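## Task

The cell is paused, and this log was recorded: 05:01:04 MOVER delid E01 (N2), lid to LP3: done; 05:01:31 MOVER delid F10 (N1), lid to LP4: done; 05:01:58 MOVER delid E07 (N3), lid to LP1: done; 05:03:40 DISPENSER error, run aborted; 05:03:55 AUTO-RECOVER relid LP4 to N2: done; 05:04:26 AUTO-RECOVER stopped by watchdog. The lids carry no labels, so only the log says which lid belongs to which plate. Seat every plate's own lid fully down on it, with each plate staying in its starting spot, and then press CONTINUE. If the log disagrees with what the cameras show, press CALL instead, and every plate and lid must be where it began. Pressing RETRY, CONTINUE or SKIP fails the task if the gripper holds labware, if any plate at a nest is not seated in it, or if any lid there is not seated on a plate. Anything that stays put only because the robot holds it does not count; at the end release and move away (resting on the panel housing, the CALL key or the needed key still counts as away).

## Robot and tools

Robot: one six-joint arm (yam_st) with a two-finger parallel gripper. There is only one arm, so every motion argument describes that single gripper.

Frame: the scene frame has its origin on the table top under the arm base, +z up, +x forward, +y to the left when looking along +x. The base may sit slightly tilted. The gripper's fingers point along its own +z axis and close along its own y axis. end_effector_position is the point between the finger pads, roughly 1 cm short of the fingertips. Reported hand position can be a little off, more so at long reach.

Deck: nests are labelled N1, N2, ... and lid parks LP1, LP2, ...; labels are not in any fixed order, so read them in the images. The operator panel lies toward +y. Facing it, keys from left to right are RETRY (white), CONTINUE (green), SKIP (yellow), CALL (blue). The first three end the job the moment one goes down; after CALL, the job ends when you stop. A key is pressed by pushing it until it latches. Pressing a wrong or premature go key is normally worse than pressing nothing.

Row format (used by both motion tools): 8 plain numbers [x, y, z, qw, qx, qy, qz, opening]. x, y, z are an absolute target position in metres in the scene frame; qw..qz an absolute orientation quaternion, w first, same frame. opening runs from -1 (closed) to +1 (fully open, 0.094 m); it is an absolute finger setting, not a change. Resend the desired quaternion in every row rather than copying a possibly drifted reported one.

execute_actions(actions): a list of actions run in sequence. Each action is a table of 1 to 15 rows, one row per control step of 1/30 s; if shorter, the final row repeats to fill 15 steps. An action lasts 0.5 s. An empty list just returns state and images. An action is refused if its target lies more than 0.6 m from where the gripper is at that action's start along any gripper axis; if the first action fails that check against the last reported state, or any action is malformed, nothing runs.

move(target, speed, blocking): drives the gripper on a straight path toward one absolute row (same 8 numbers). speed is in m/s, 0.002 to 0.5, default 0.25; rotation capped at twice that in rad/s. Paths last 0.5 to 10 s and stop short if longer. The opening is applied at the start. It does not slow for obstacles; faster contact hits harder, and aiming farther past a contact presses harder. With blocking=false you get a reply after 0.5 s; further rows or moves are refused until a result shows the move ended, so use wait or stop. The result adds a move: line (done, off_target, moving, held, fault) and limits (paced = pose was clipped; held = a check blocked steps, after which the arm may jump faster than speed), plus distance to target.

wait(seconds): 0 to 10 s, holds the last command; returns early if a running move finishes. stop(): brakes a running move (needs room; fingers continue). zoom_image(camera, region): region [x0, y0, x1, y1] in pixels of that camera's last image, at most 504 by 504; cameras are cam_head_left, cam_head_right, cam_high, cam_low, cam_wrist. read_manual(section): only "licences". finished_scene(scene): ends scene 1 or 2 irreversibly and reports success; replying without a tool call ends all remaining scenes.

Controller behaviour: each control step clips the commanded pose to within 70 mm and 16 degrees of the measured pose, then damped inverse kinematics tracks it, favouring position over orientation. A far target may need several actions. Friction can leave the gripper up to about 31 mm from the command, and very small commands may do nothing. The elbow cannot fully straighten.

Result lines: state gives end_effector_position and end_effector_quat_wxyz; Hand target is the pose currently being driven to; Joint positions/velocities list waist, shoulder, elbow, wrist pitch, wrist yaw, wrist roll (rad, rad/s) then pad gap (m). Ranges: waist -2.618 to 3.054, shoulder and elbow 0 to 3.142, wrist pitch and yaw -1.571 to 1.571, wrist roll -2.094 to 2.094. grip_measured is the finger opening on the command scale. A pose unreachable line means the clearance check altered or blocked the command. Action results list step positions, with HELD where a row was held back. FAULT and MOTOR HOT lines report stops and heating.

Gripping: to hold something, command about 0.03 below grip_measured for a firm grip, less for a lighter one. Pad force is limited to about 50 to 62 N; thin parts get less. Readings may be off by about 1 mm.

Avoid: dropping or knocking anything off the table (ends the scene), slams and very hard pushes, and holding loads for long (motors heat; 90 °C pauses the arm, 100 °C drops it). Before pressing a go key, release everything and make sure plates are seated in nests and lids seated on plates. Cameras: cam_head_left, cam_head_right, cam_high, cam_low, cam_wrist, all 504x504; calibration may be off by a couple of degrees and millimetres. The robot keeps its last command while you think.

Each tool is called after "Call:" as a command line: name --argument value for each argument, lists and objects as JSON in quotes; but a table of rows of numbers goes row by row, as --pt "numbers of a row", without its own name.

## Session

Call:
execute_actions --actions '[]'

Scene clock: 0.00 s.
end_effector_position=(+0.5758, -0.0612, +0.1950) grip_measured=+1.000 end_effector_quat_wxyz=(+0.296, -0.496, +0.814, +0.068)
Joint positions: [-0.234  2.628  1.823  0.125 -1.263 -0.629  0.094]
Joint velocities: [-0.012  0.017 -0.022 -0.037  0.007 -0.022  0.   ]
Hand target: +0.576, -0.061, +0.195; +0.296, -0.496, +0.814, +0.068

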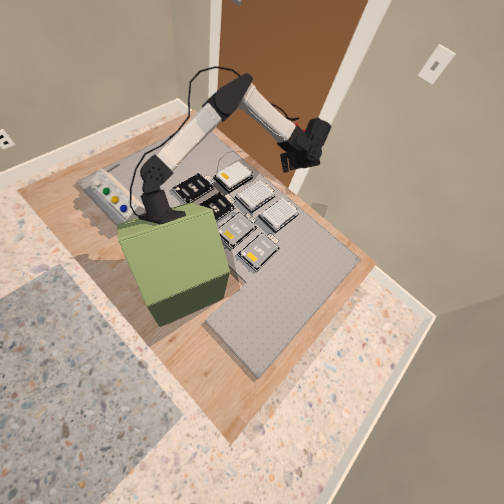

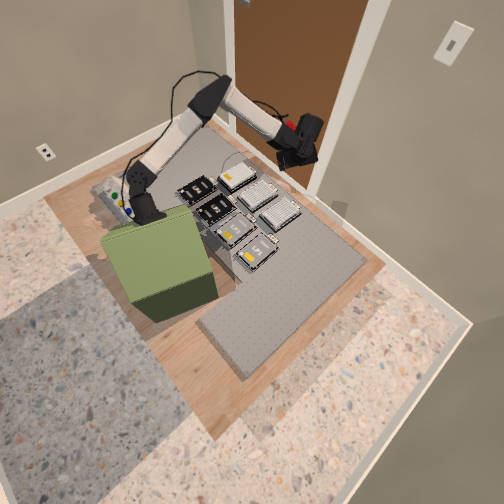

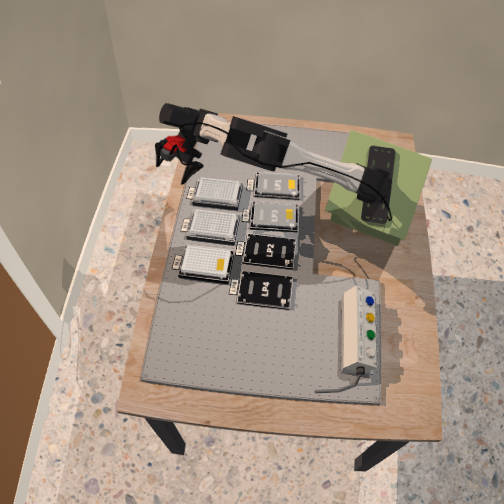

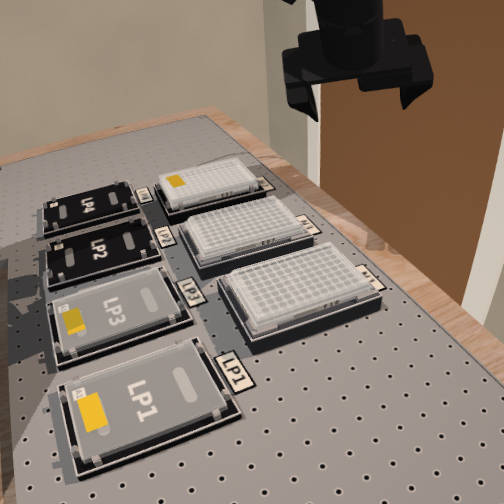

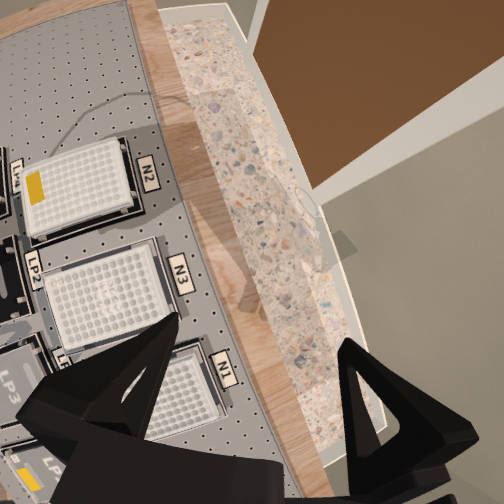

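Call:
zoom_image --camera "cam_high" --region '[160, 160, 320, 320]'

Call:
zoom_image --camera "cam_low" --region '[30, 140, 400, 400]'

Call:
zoom_image --camera "cam_wrist" --region '[0, 100, 260, 460]'

Region (160, 160, 320, 320) of cam_high's 504x504 image, scaled by 3.150, with more detail than that image has.

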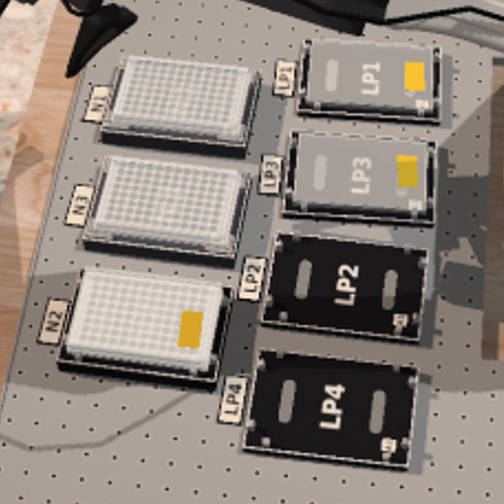

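Region (30, 140, 400, 400) of cam_low's 504x504 image, scaled by 1.362, with more detail than that image has; it fills the top 354 rows of this view, and the rest is white.

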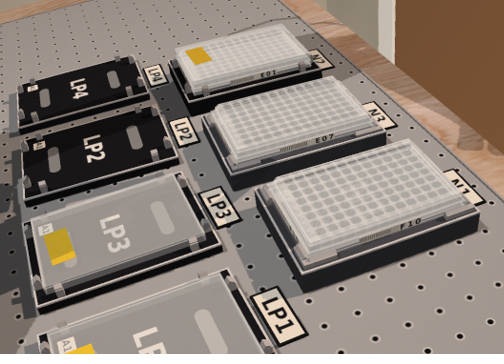

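Region (0, 100, 260, 460) of cam_wrist's 504x504 image, scaled by 1.400, with more detail than that image has.

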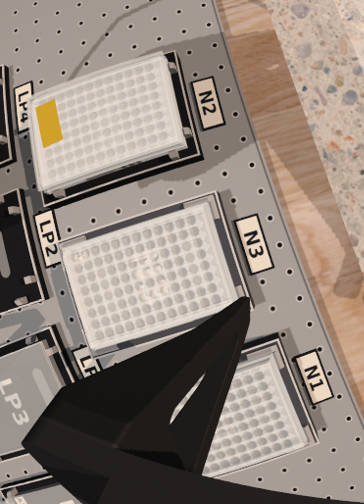

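Call:
move --target '[0.45, -0.09, 0.22, 0, 0, 1, 0, 1]' --speed 0.3

Scene clock: 4.93 s.
end_effector_position=(+0.4482, -0.0812, +0.2186) grip_measured=+1.000 end_effector_quat_wxyz=(-0.000, -0.013, +1.000, +0.004)
Joint positions: [-0.284  2.454  1.86  -1.073 -0.814 -0.469  0.094]
Joint velocities: [ 0.012  0.002 -0.007 -0.022 -0.051 -0.037  0.   ]
Hand target: +0.449, -0.089, +0.220; -0.002, -0.002, +1.000, +0.000
Off the commanded pose: 0.009 m, 2 deg.
move: done
camera_calibration (this result's frames):
cam_wrist: T_world_to_cam=[[0.204293, -0.977923, -0.0439377, -0.154894], [-0.878224, -0.202923, 0.433065, 0.332742], [-0.43242, -0.0498852, -0.900291, 0.509145], [0, 0, 0, 1]] pos_world=[0.54403, -0.0585544, 0.307474]

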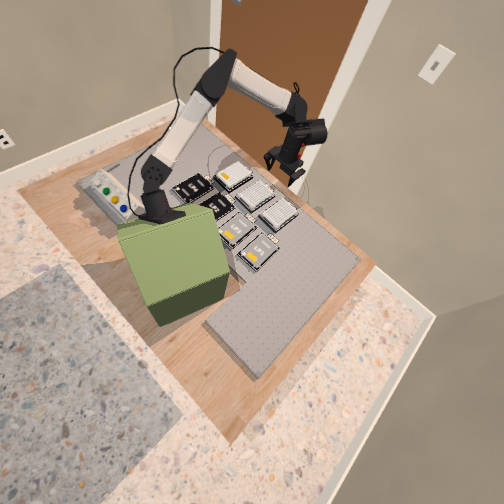

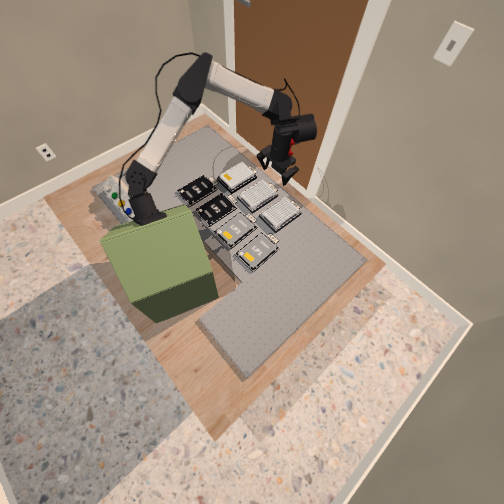

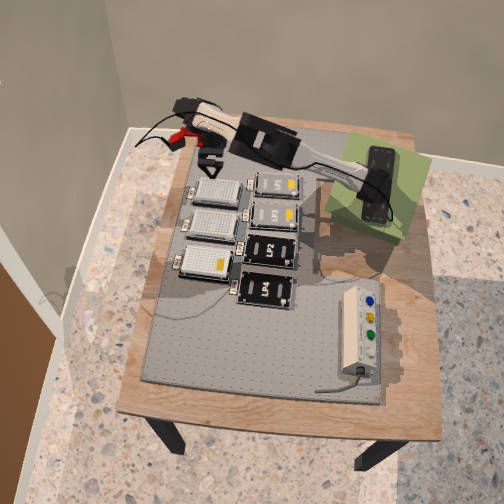

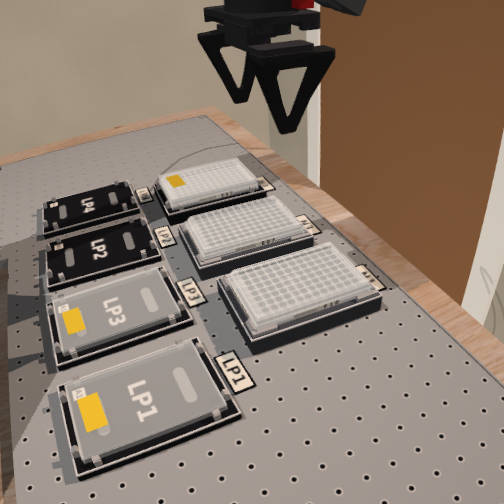

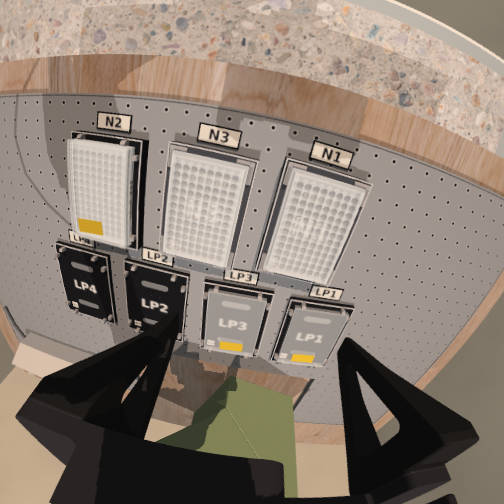

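Call:
zoom_image --camera "cam_wrist" --region '[50, 100, 270, 290]'

Call:
zoom_image --camera "cam_low" --region '[140, 140, 330, 290]'

Call:
zoom_image --camera "cam_high" --region '[170, 170, 260, 290]'

Region (50, 100, 270, 290) of cam_wrist's 504x504 image, scaled by 2.291, with more detail than that image has; it fills the top 435 rows of this view, and the rest is white.

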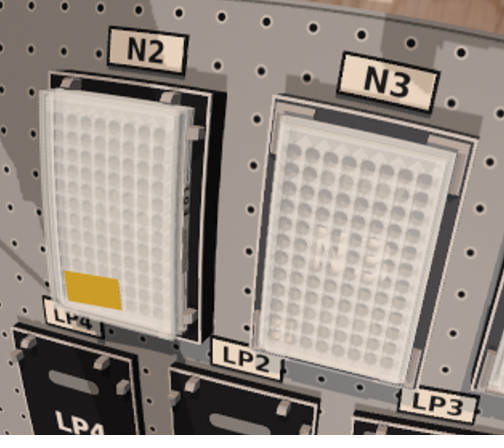

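Region (140, 140, 330, 290) of cam_low's 504x504 image, scaled by 2.653, with more detail than that image has; it fills the top 398 rows of this view, and the rest is white.

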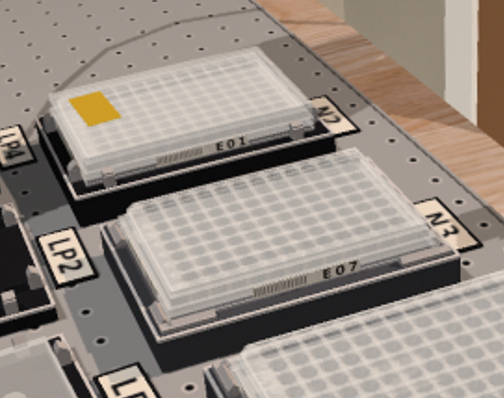

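Region (170, 170, 260, 290) of cam_high's 504x504 image, scaled by 4.200, with more detail than that image has; it fills the left 378 columns of this view, and the rest is white.

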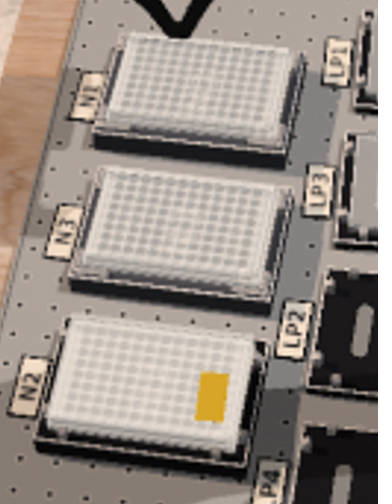

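Call:
move --target '[0.443, 0.135, 0.13, 0, 0, 1, 0, 1]' --speed 0.3

Scene clock: 11.27 s.
end_effector_position=(+0.4485, +0.1388, +0.1290) grip_measured=+1.000 end_effector_quat_wxyz=(-0.001, -0.006, +1.000, +0.003)
Joint positions: [ 0.219  2.076  1.57  -0.662 -0.731  0.245  0.094]
Joint velocities: [-0.007  0.017 -0.007 -0.007  0.022  0.022  0.   ]
Hand target: +0.445, +0.135, +0.130; +0.001, -0.000, +1.000, -0.001
Off the commanded pose: 0.007 m, 1 deg.
move: done
camera_calibration (this result's frames):
cam_wrist: T_world_to_cam=[[0.191428, -0.980573, -0.0427989, 0.0622175], [-0.880297, -0.190811, 0.43436, 0.415524], [-0.434088, -0.0454729, -0.899722, 0.439604], [0, 0, 0, 1]] pos_world=[0.544701, 0.160285, 0.217698]

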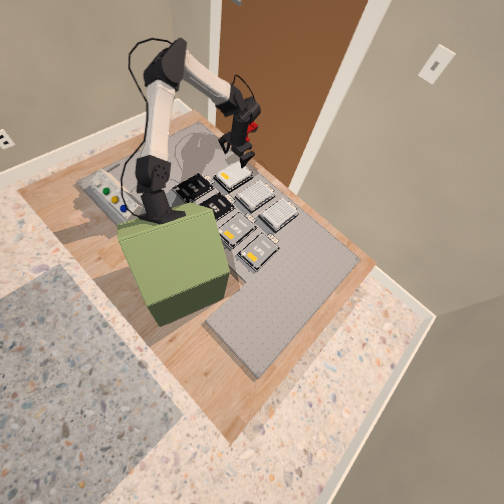

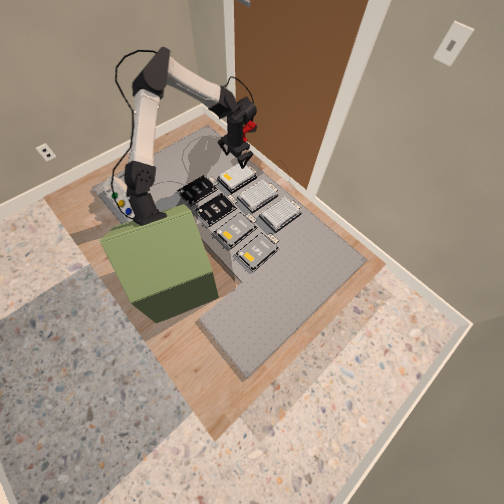

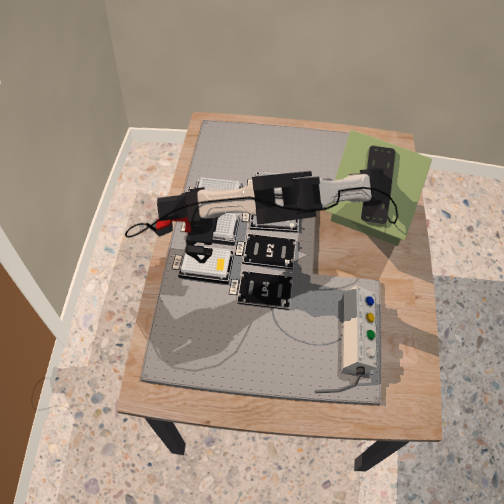

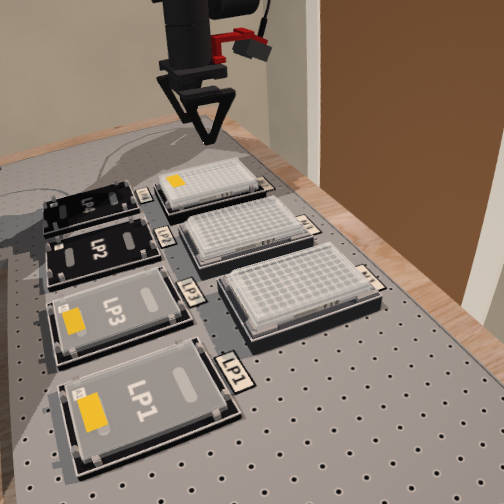

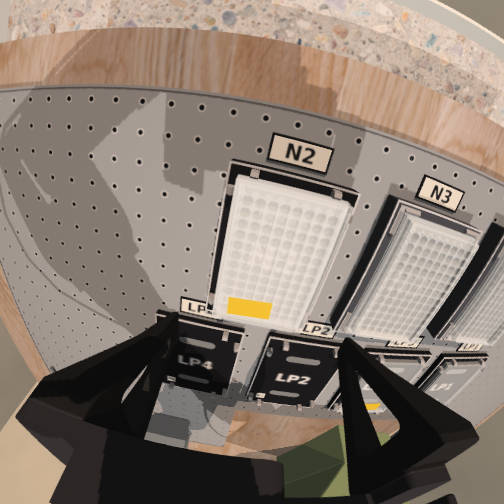

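Call:
zoom_image --camera "cam_wrist" --region '[150, 140, 400, 360]'

Region (150, 140, 400, 360) of cam_wrist's 504x504 image, scaled by 2.016, with more detail than that image has; it fills the top 444 rows of this view, and the rest is white.

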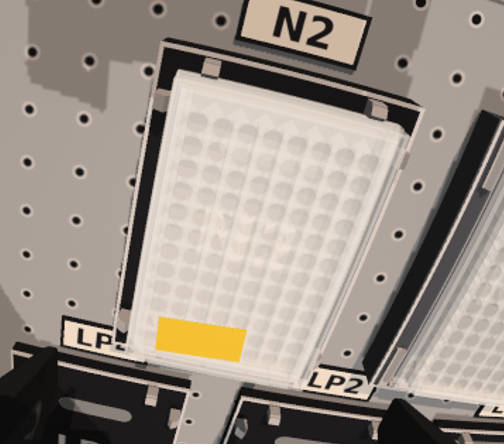

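Call:
move --target '[0.445, 0.125, 0.078, 0, 0.0175, 0.9998, 0, 1]' --speed 0.1

Scene clock: 13.73 s.
end_effector_position=(+0.4546, +0.1306, +0.0885) grip_measured=+1.000 end_effector_quat_wxyz=(+0.011, +0.010, +1.000, +0.005)
Joint positions: [ 0.266  2.156  1.548 -0.492 -0.707  0.354  0.094]
Joint velocities: [-0.002 -0.017 -0.002  0.037 -0.022  0.007  0.   ]
Hand target: +0.445, +0.125, +0.078; -0.000, +0.017, +1.000, -0.000
Off the commanded pose: 0.015 m, 2 deg.
move: off_target
camera_calibration (this result's frames):
cam_wrist: T_world_to_cam=[[0.16026, -0.986198, -0.0416062, 0.0660849], [-0.895843, -0.163018, 0.41339, 0.442239], [-0.414466, -0.0289774, -0.909603, 0.395223], [0, 0, 0, 1]] pos_world=[0.549392, 0.148718, 0.179429]

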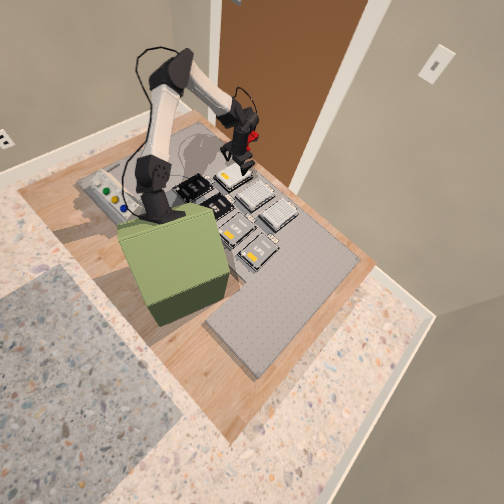

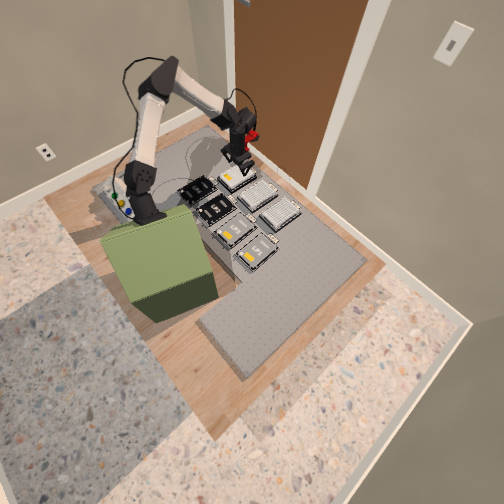

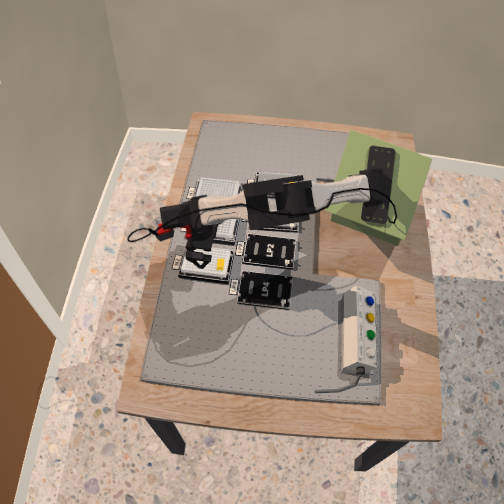

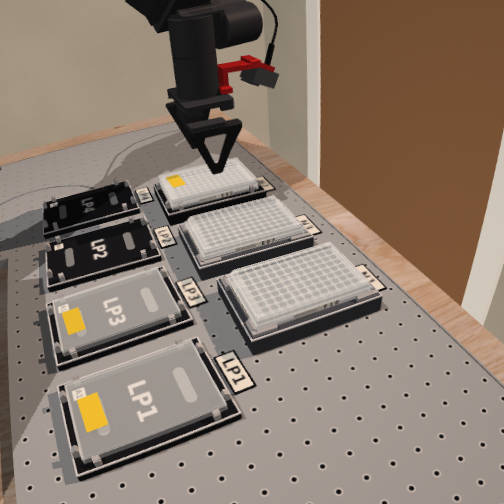

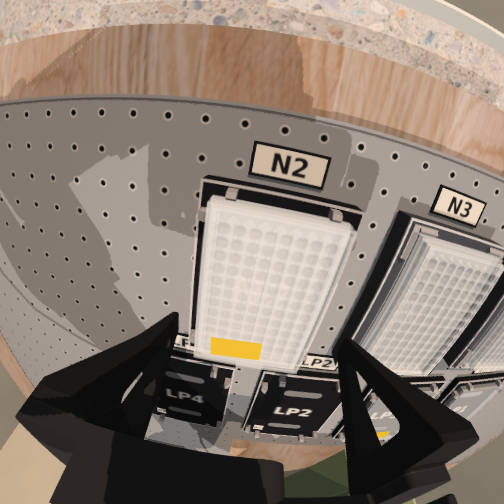

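Call:
zoom_image --camera "cam_wrist" --region '[150, 160, 400, 400]'

Region (150, 160, 400, 400) of cam_wrist's 504x504 image, scaled by 2.016, with more detail than that image has; it fills the top 484 rows of this view, and the rest is white.

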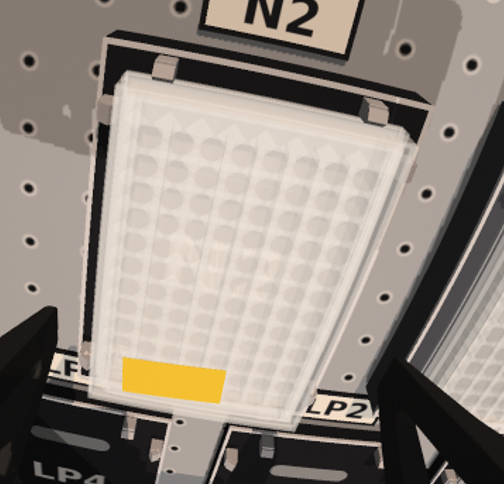

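Call:
move --target '[0.445, 0.128, 0.06, 0, 0.0175, 0.9998, 0, 1]' --speed 0.05

Scene clock: 17.33 s.
end_effector_position=(+0.4533, +0.1337, +0.0713) grip_measured=+1.000 end_effector_quat_wxyz=(+0.010, +0.011, +1.000, +0.005)
Joint positions: [ 0.297  2.184  1.548 -0.443 -0.693  0.39   0.094]
Joint velocities: [-0.027 -0.007 -0.007 -0.066 -0.007 -0.051  0.   ]
Hand target: +0.445, +0.128, +0.060; -0.000, +0.017, +1.000, -0.000
Off the commanded pose: 0.015 m, 1 deg.
move: off_target
camera_calibration (this result's frames):
cam_wrist: T_world_to_cam=[[0.158332, -0.986478, -0.0423378, 0.0696478], [-0.895496, -0.161529, 0.414722, 0.44824], [-0.415953, -0.0277505, -0.908962, 0.379641], [0, 0, 0, 1]] pos_world=[0.548283, 0.151645, 0.162133]

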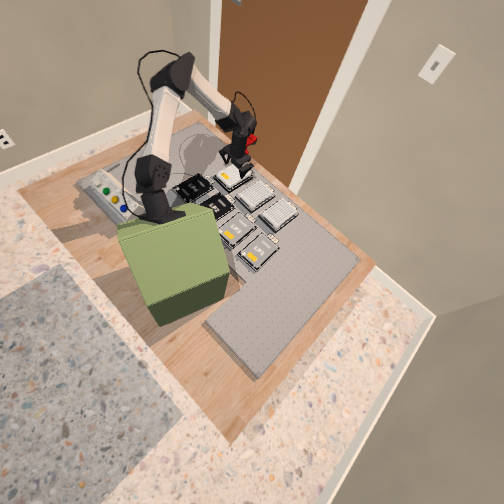

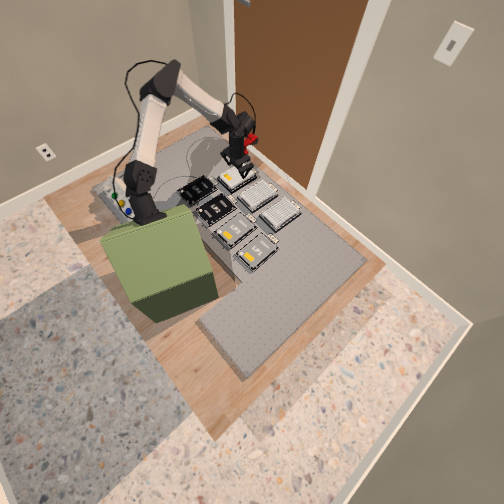

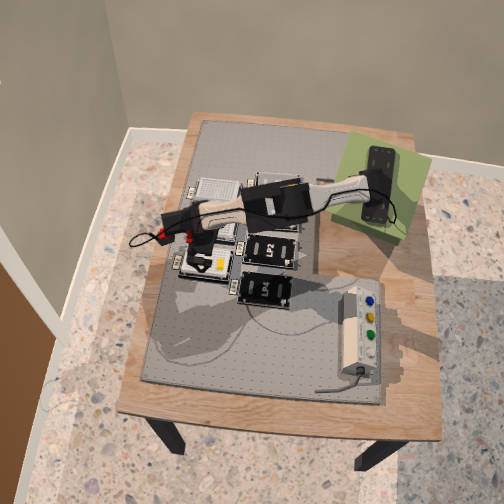

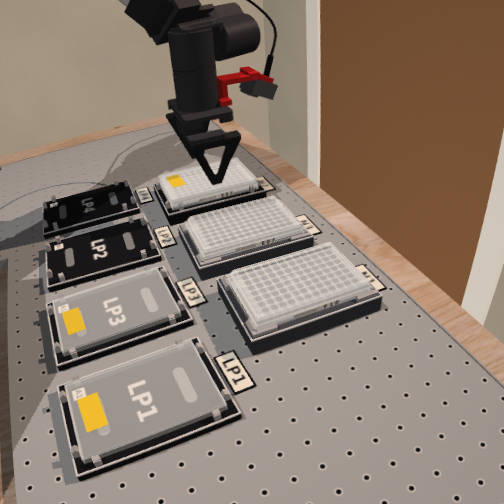

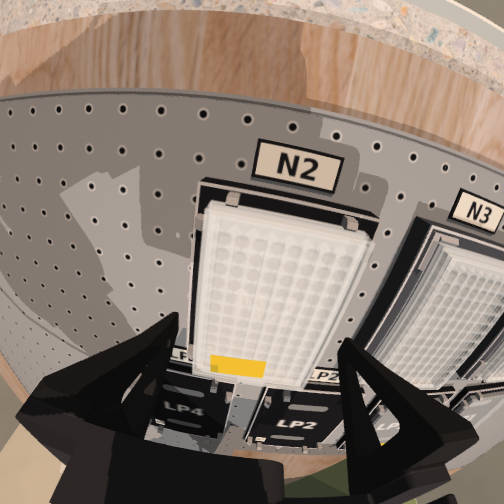

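Call:
move --target '[0.443, 0.124, 0.053, 0, 0.0175, 0.9998, 0, 1]' --speed 0.03

Scene clock: 18.63 s.
end_effector_position=(+0.4590, +0.1355, +0.0715) grip_measured=+1.000 end_effector_quat_wxyz=(+0.021, +0.005, +1.000, +0.008)
Joint positions: [ 0.297  2.184  1.548 -0.414 -0.691  0.396  0.094]
Joint velocities: [-0.012  0.022 -0.012 -0.007  0.081  0.022  0.   ]
Hand target: +0.443, +0.124, +0.054; -0.000, +0.017, +1.000, -0.000
Off the commanded pose: 0.027 m, 3 deg.
move: off_target
camera_calibration (this result's frames):
cam_wrist: T_world_to_cam=[[0.171907, -0.984117, -0.0442931, 0.0641376], [-0.902027, -0.175321, 0.394475, 0.459806], [-0.395975, -0.0278592, -0.917839, 0.373693], [0, 0, 0, 1]] pos_world=[0.551704, 0.154143, 0.164449]

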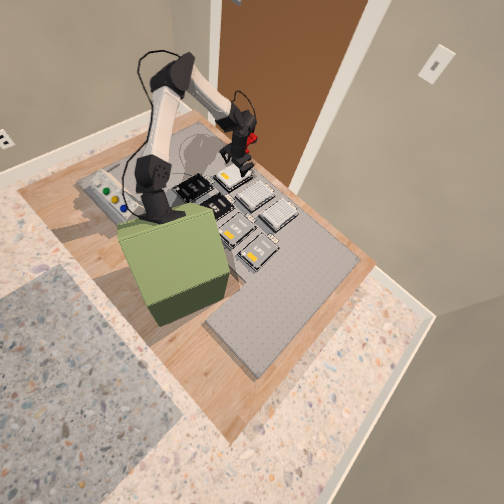

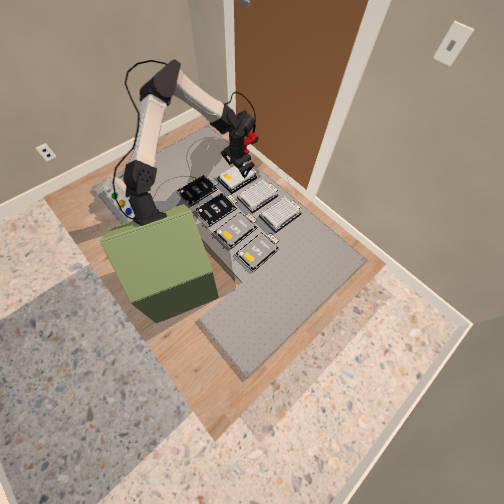

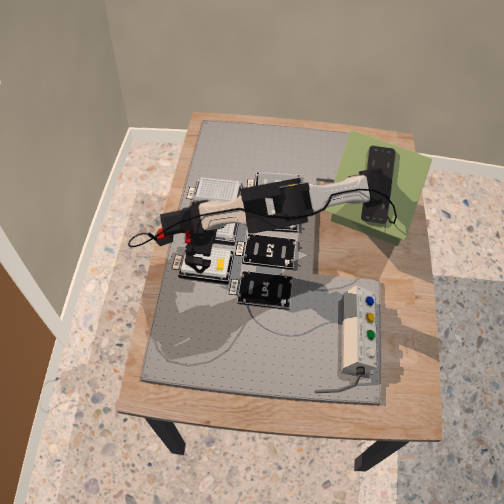

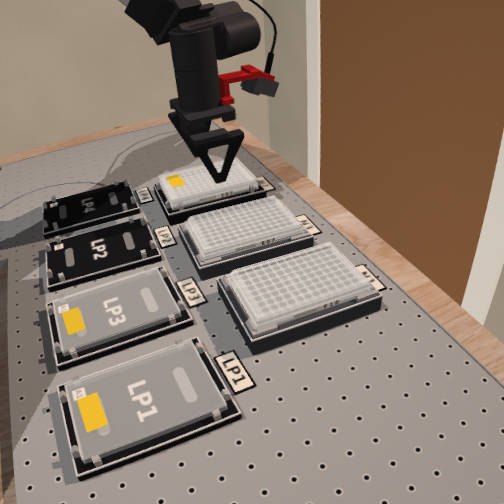

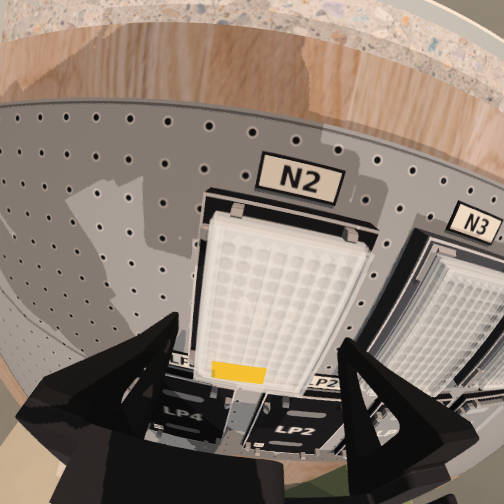

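Call:
move --target '[0.441, 0.126, 0.11, 0, 0.0175, 0.9998, 0, 1]' --speed 0.15

Call:
move --target '[0.441, 0.126, 0.062, 0, 0.0175, 0.9998, 0, 1]' --speed 0.08

Scene clock: 20.80 s.
end_effector_position=(+0.4505, +0.1308, +0.1088) grip_measured=+1.000 end_effector_quat_wxyz=(+0.010, +0.009, +1.000, +0.001)
Joint positions: [ 0.239  2.106  1.531 -0.552 -0.711  0.316  0.094]
Joint velocities: [-0.002  0.002  0.002  0.022 -0.125 -0.081  0.   ]
Hand target: +0.441, +0.126, +0.110; -0.000, +0.018, +1.000, +0.000
Off the commanded pose: 0.011 m, 2 deg.
move: off_target
camera_calibration (this result's frames):
cam_wrist: T_world_to_cam=[[0.162568, -0.986114, -0.0339273, 0.0658795], [-0.894665, -0.161819, 0.4164, 0.429124], [-0.416108, -0.0373399, -0.908548, 0.413741], [0, 0, 0, 1]] pos_world=[0.545374, 0.149854, 0.199452]

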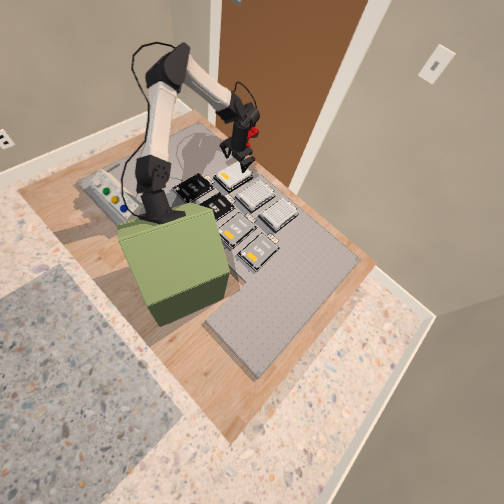

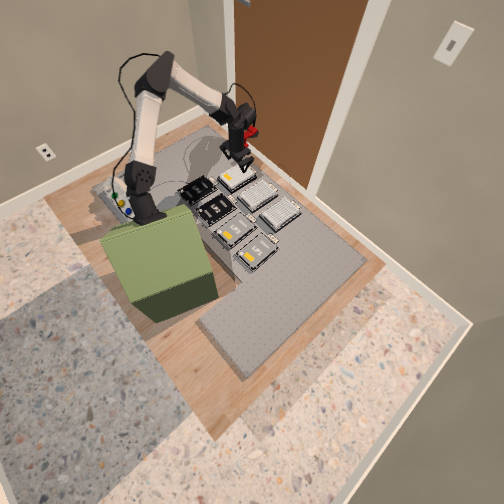

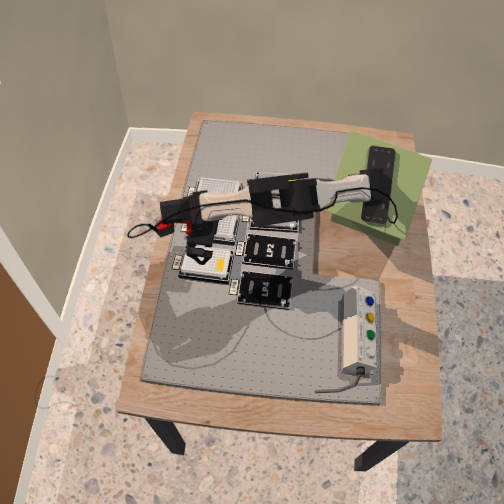

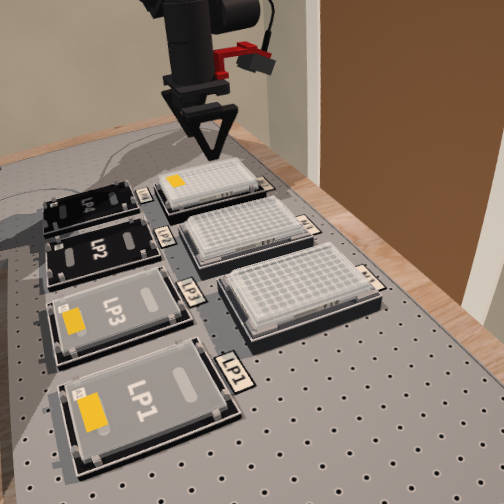

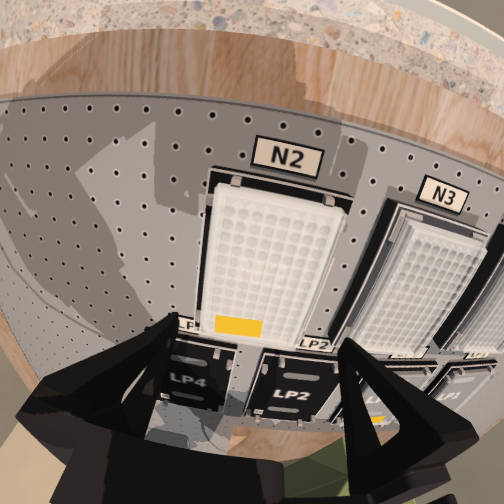

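Scene clock: 21.87 s.
end_effector_position=(+0.4525, +0.1336, +0.0739) grip_measured=+1.000 end_effector_quat_wxyz=(+0.013, +0.008, +1.000, +0.006)
Joint positions: [ 0.293  2.172  1.531 -0.433 -0.695  0.386  0.094]
Joint velocities: [-0.012 -0.012 -0.002 -0.037 -0.022  0.037  0.   ]
Hand target: +0.441, +0.126, +0.062; +0.000, +0.017, +1.000, -0.000
Off the commanded pose: 0.018 m, 2 deg.
move: off_target
camera_calibration (this result's frames):
cam_wrist: T_world_to_cam=[[0.164028, -0.985517, -0.0430237, 0.0670973], [-0.897119, -0.167167, 0.408941, 0.448282], [-0.41021, -0.0284802, -0.911546, 0.379378], [0, 0, 0, 1]] pos_world=[0.546781, 0.151869, 0.165386]

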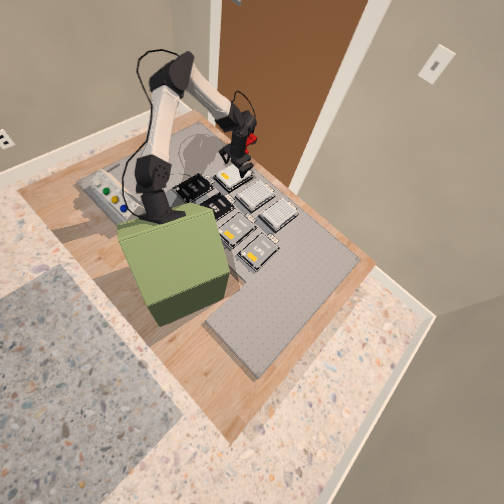

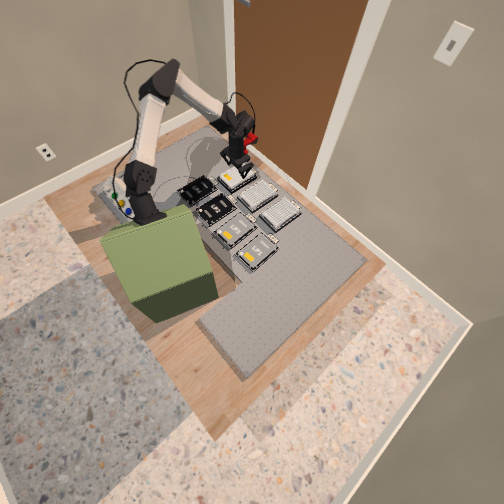

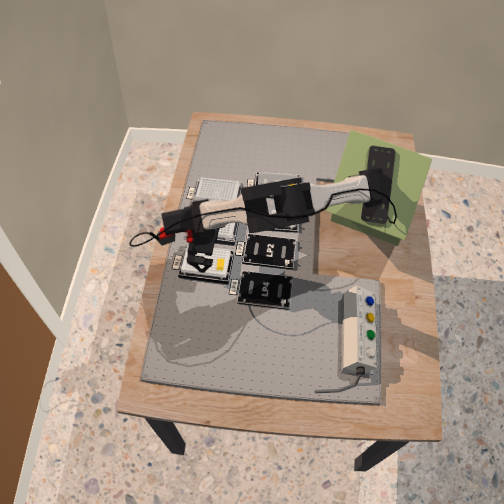

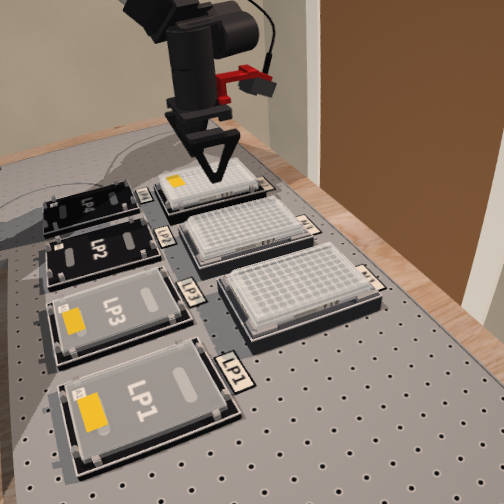

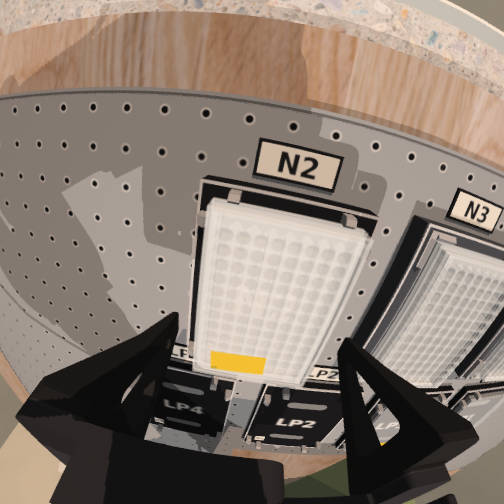

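Call:
move --target '[0.441, 0.1245, 0.043, 0, 0.0175, 0.9998, 0, 1]' --speed 0.05

Call:
zoom_image --camera "cam_low" --region '[140, 120, 300, 240]'

Call:
zoom_image --camera "cam_wrist" --region '[130, 200, 400, 440]'

Scene clock: 23.27 s.
end_effector_position=(+0.4499, +0.1301, +0.0543) grip_measured=+1.000 end_effector_quat_wxyz=(+0.010, +0.011, +1.000, +0.005)
Joint positions: [ 0.317  2.214  1.531 -0.381 -0.684  0.414  0.094]
Joint velocities: [ 0.002  0.012 -0.017 -0.007 -0.051 -0.051  0.   ]
Hand target: +0.441, +0.125, +0.043; -0.000, +0.017, +1.000, -0.000
Off the commanded pose: 0.015 m, 1 deg.
move: off_target
camera_calibration (this result's frames):
cam_wrist: T_world_to_cam=[[0.157726, -0.986561, -0.0426713, 0.0662091], [-0.895539, -0.161115, 0.414791, 0.451664], [-0.416091, -0.0272094, -0.908916, 0.362634], [0, 0, 0, 1]] pos_world=[0.544929, 0.147956, 0.145083]

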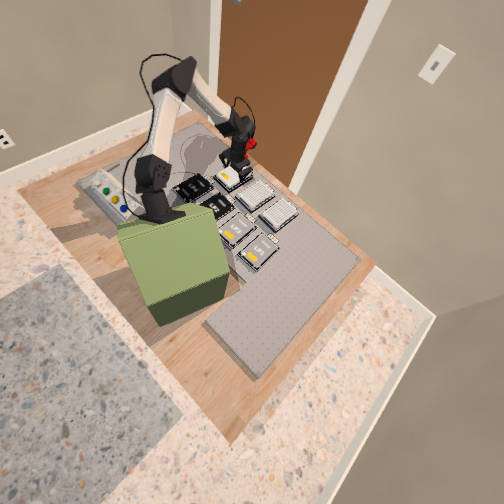

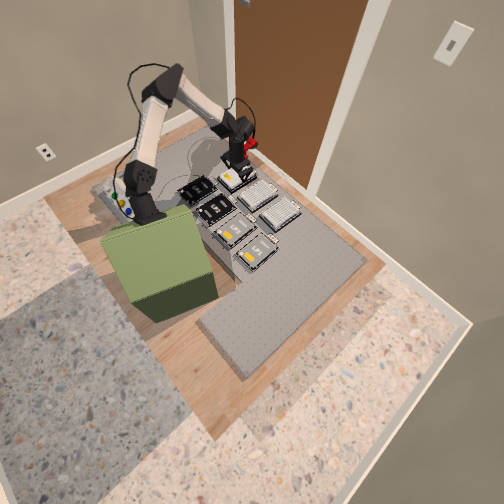

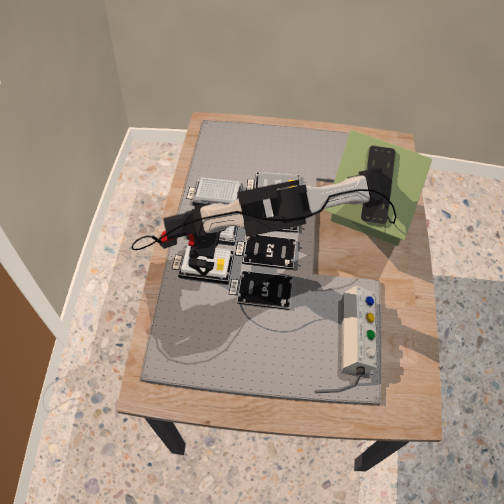

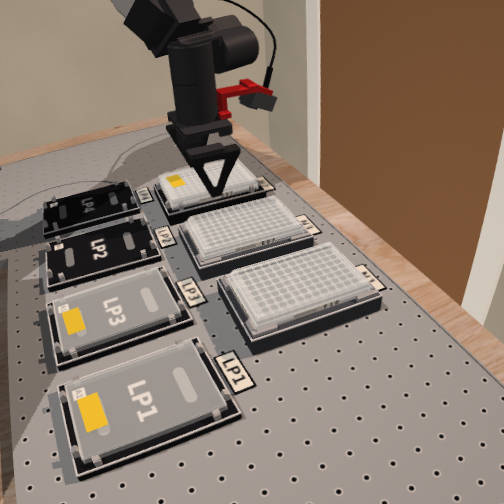

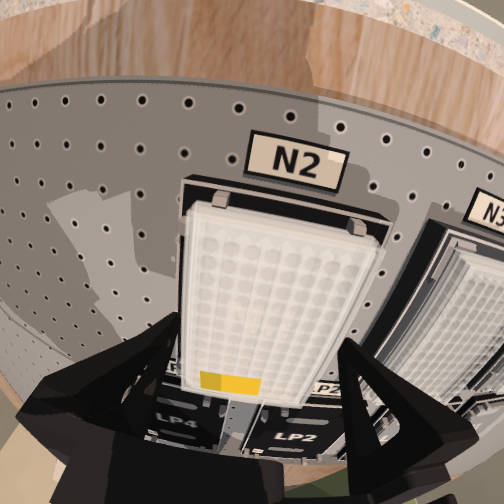

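Region (140, 120, 300, 240) of cam_low's 504x504 image, scaled by 3.150, with more detail than that image has; it fills the top 378 rows of this view, and the rest is white.

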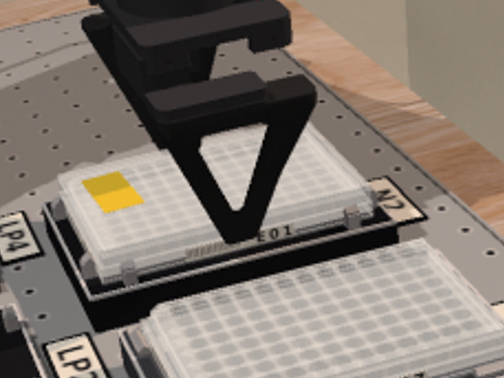

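Region (130, 200, 400, 440) of cam_wrist's 504x504 image, scaled by 1.867, with more detail than that image has.

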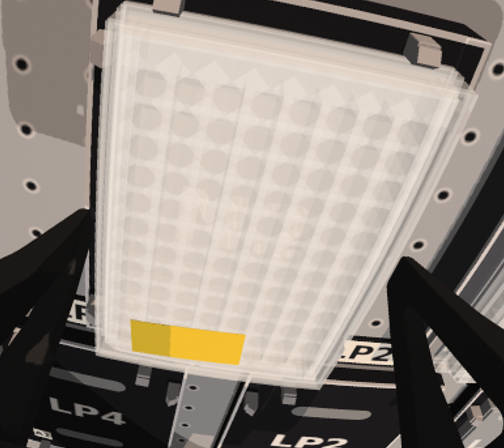

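Call:
execute_actions --actions '[[[0.441,0.1245,0.040,0,0.0175,0.9998,0,1],[0.441,0.1245,0.038,0,0.0175,0.9998,0,1],[0.441,0.1245,0.036,0,0.0175,0.9998,0,1]],[[0.441,0.1245,0.035,0,0.0175,0.9998,0,1]]]'

Scene clock: 24.90 s.
end_effector_position=(+0.4498, +0.1294, +0.0473) grip_measured=+1.000 end_effector_quat_wxyz=(+0.011, +0.013, +1.000, +0.005)
Joint positions: [ 0.326  2.229  1.531 -0.358 -0.678  0.428  0.094]
Joint velocities: [ 0.007 -0.012 -0.002 -0.007 -0.022 -0.037  0.   ]
Hand target: +0.441, +0.124, +0.035; -0.000, +0.017, +1.000, -0.000
Off the commanded pose: 0.016 m, 1 deg.
Step readings (end_effector_position; steps 1 to 15: 1st action; 16 to 30: 2nd action):
0: (+0.4505, +0.1303, +0.0543)
1: (+0.4507, +0.1303, +0.0543)
2: (+0.4511, +0.1303, +0.0543)
4: (+0.4517, +0.1305, +0.0532)
8: (+0.4498, +0.1298, +0.0490)
15: (+0.4491, +0.1293, +0.0473)
16: (+0.4492, +0.1292, +0.0473)
17: (+0.4493, +0.1293, +0.0473)
19: (+0.4495, +0.1293, +0.0473)
23: (+0.4497, +0.1294, +0.0473)
30: end_effector_position above
camera_calibration (this result's frames):
cam_wrist: T_world_to_cam=[[0.15518, -0.987014, -0.0415087, 0.0663279], [-0.896786, -0.158369, 0.413152, 0.454558], [-0.414361, -0.0268883, -0.909716, 0.355477], [0, 0, 0, 1]] pos_world=[0.544645, 0.147013, 0.138334]

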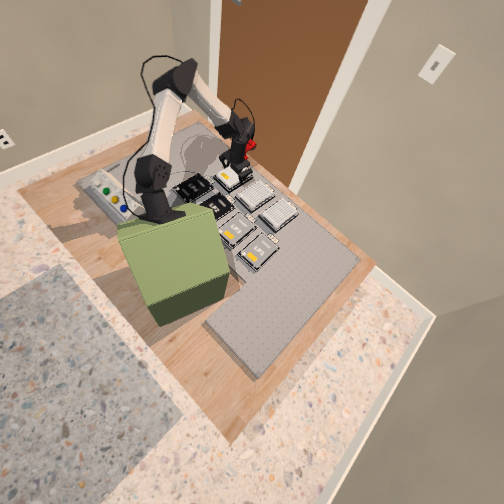

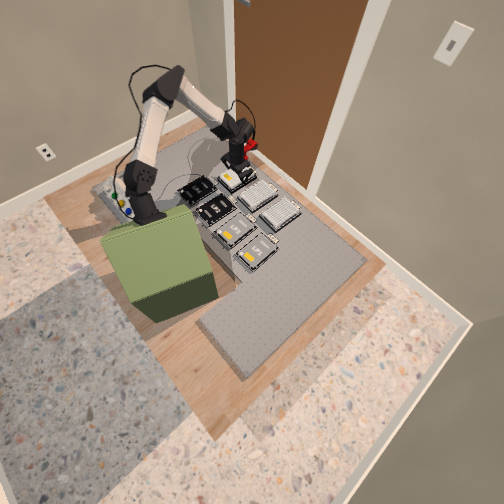

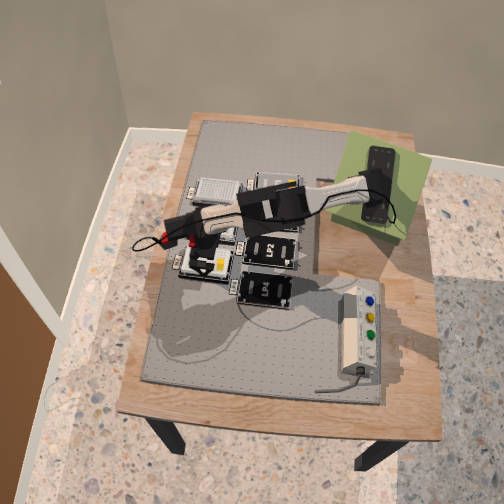

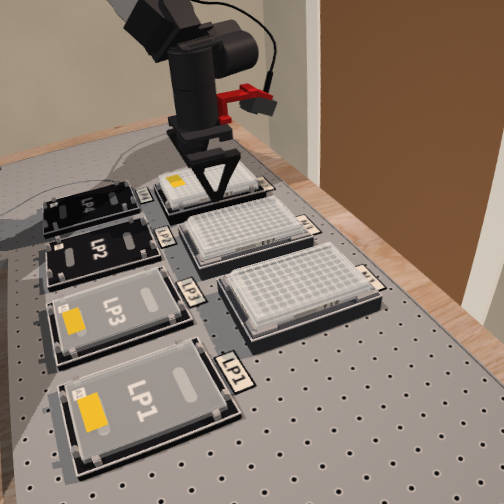

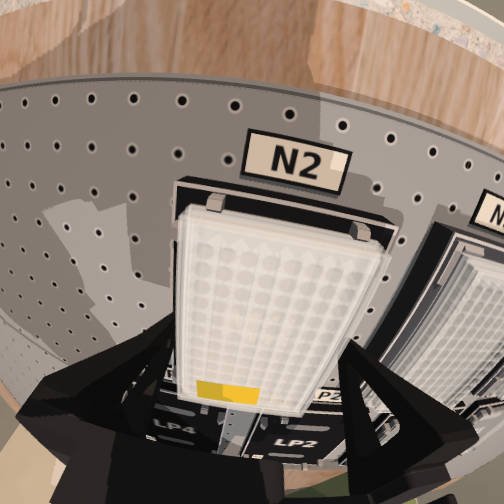

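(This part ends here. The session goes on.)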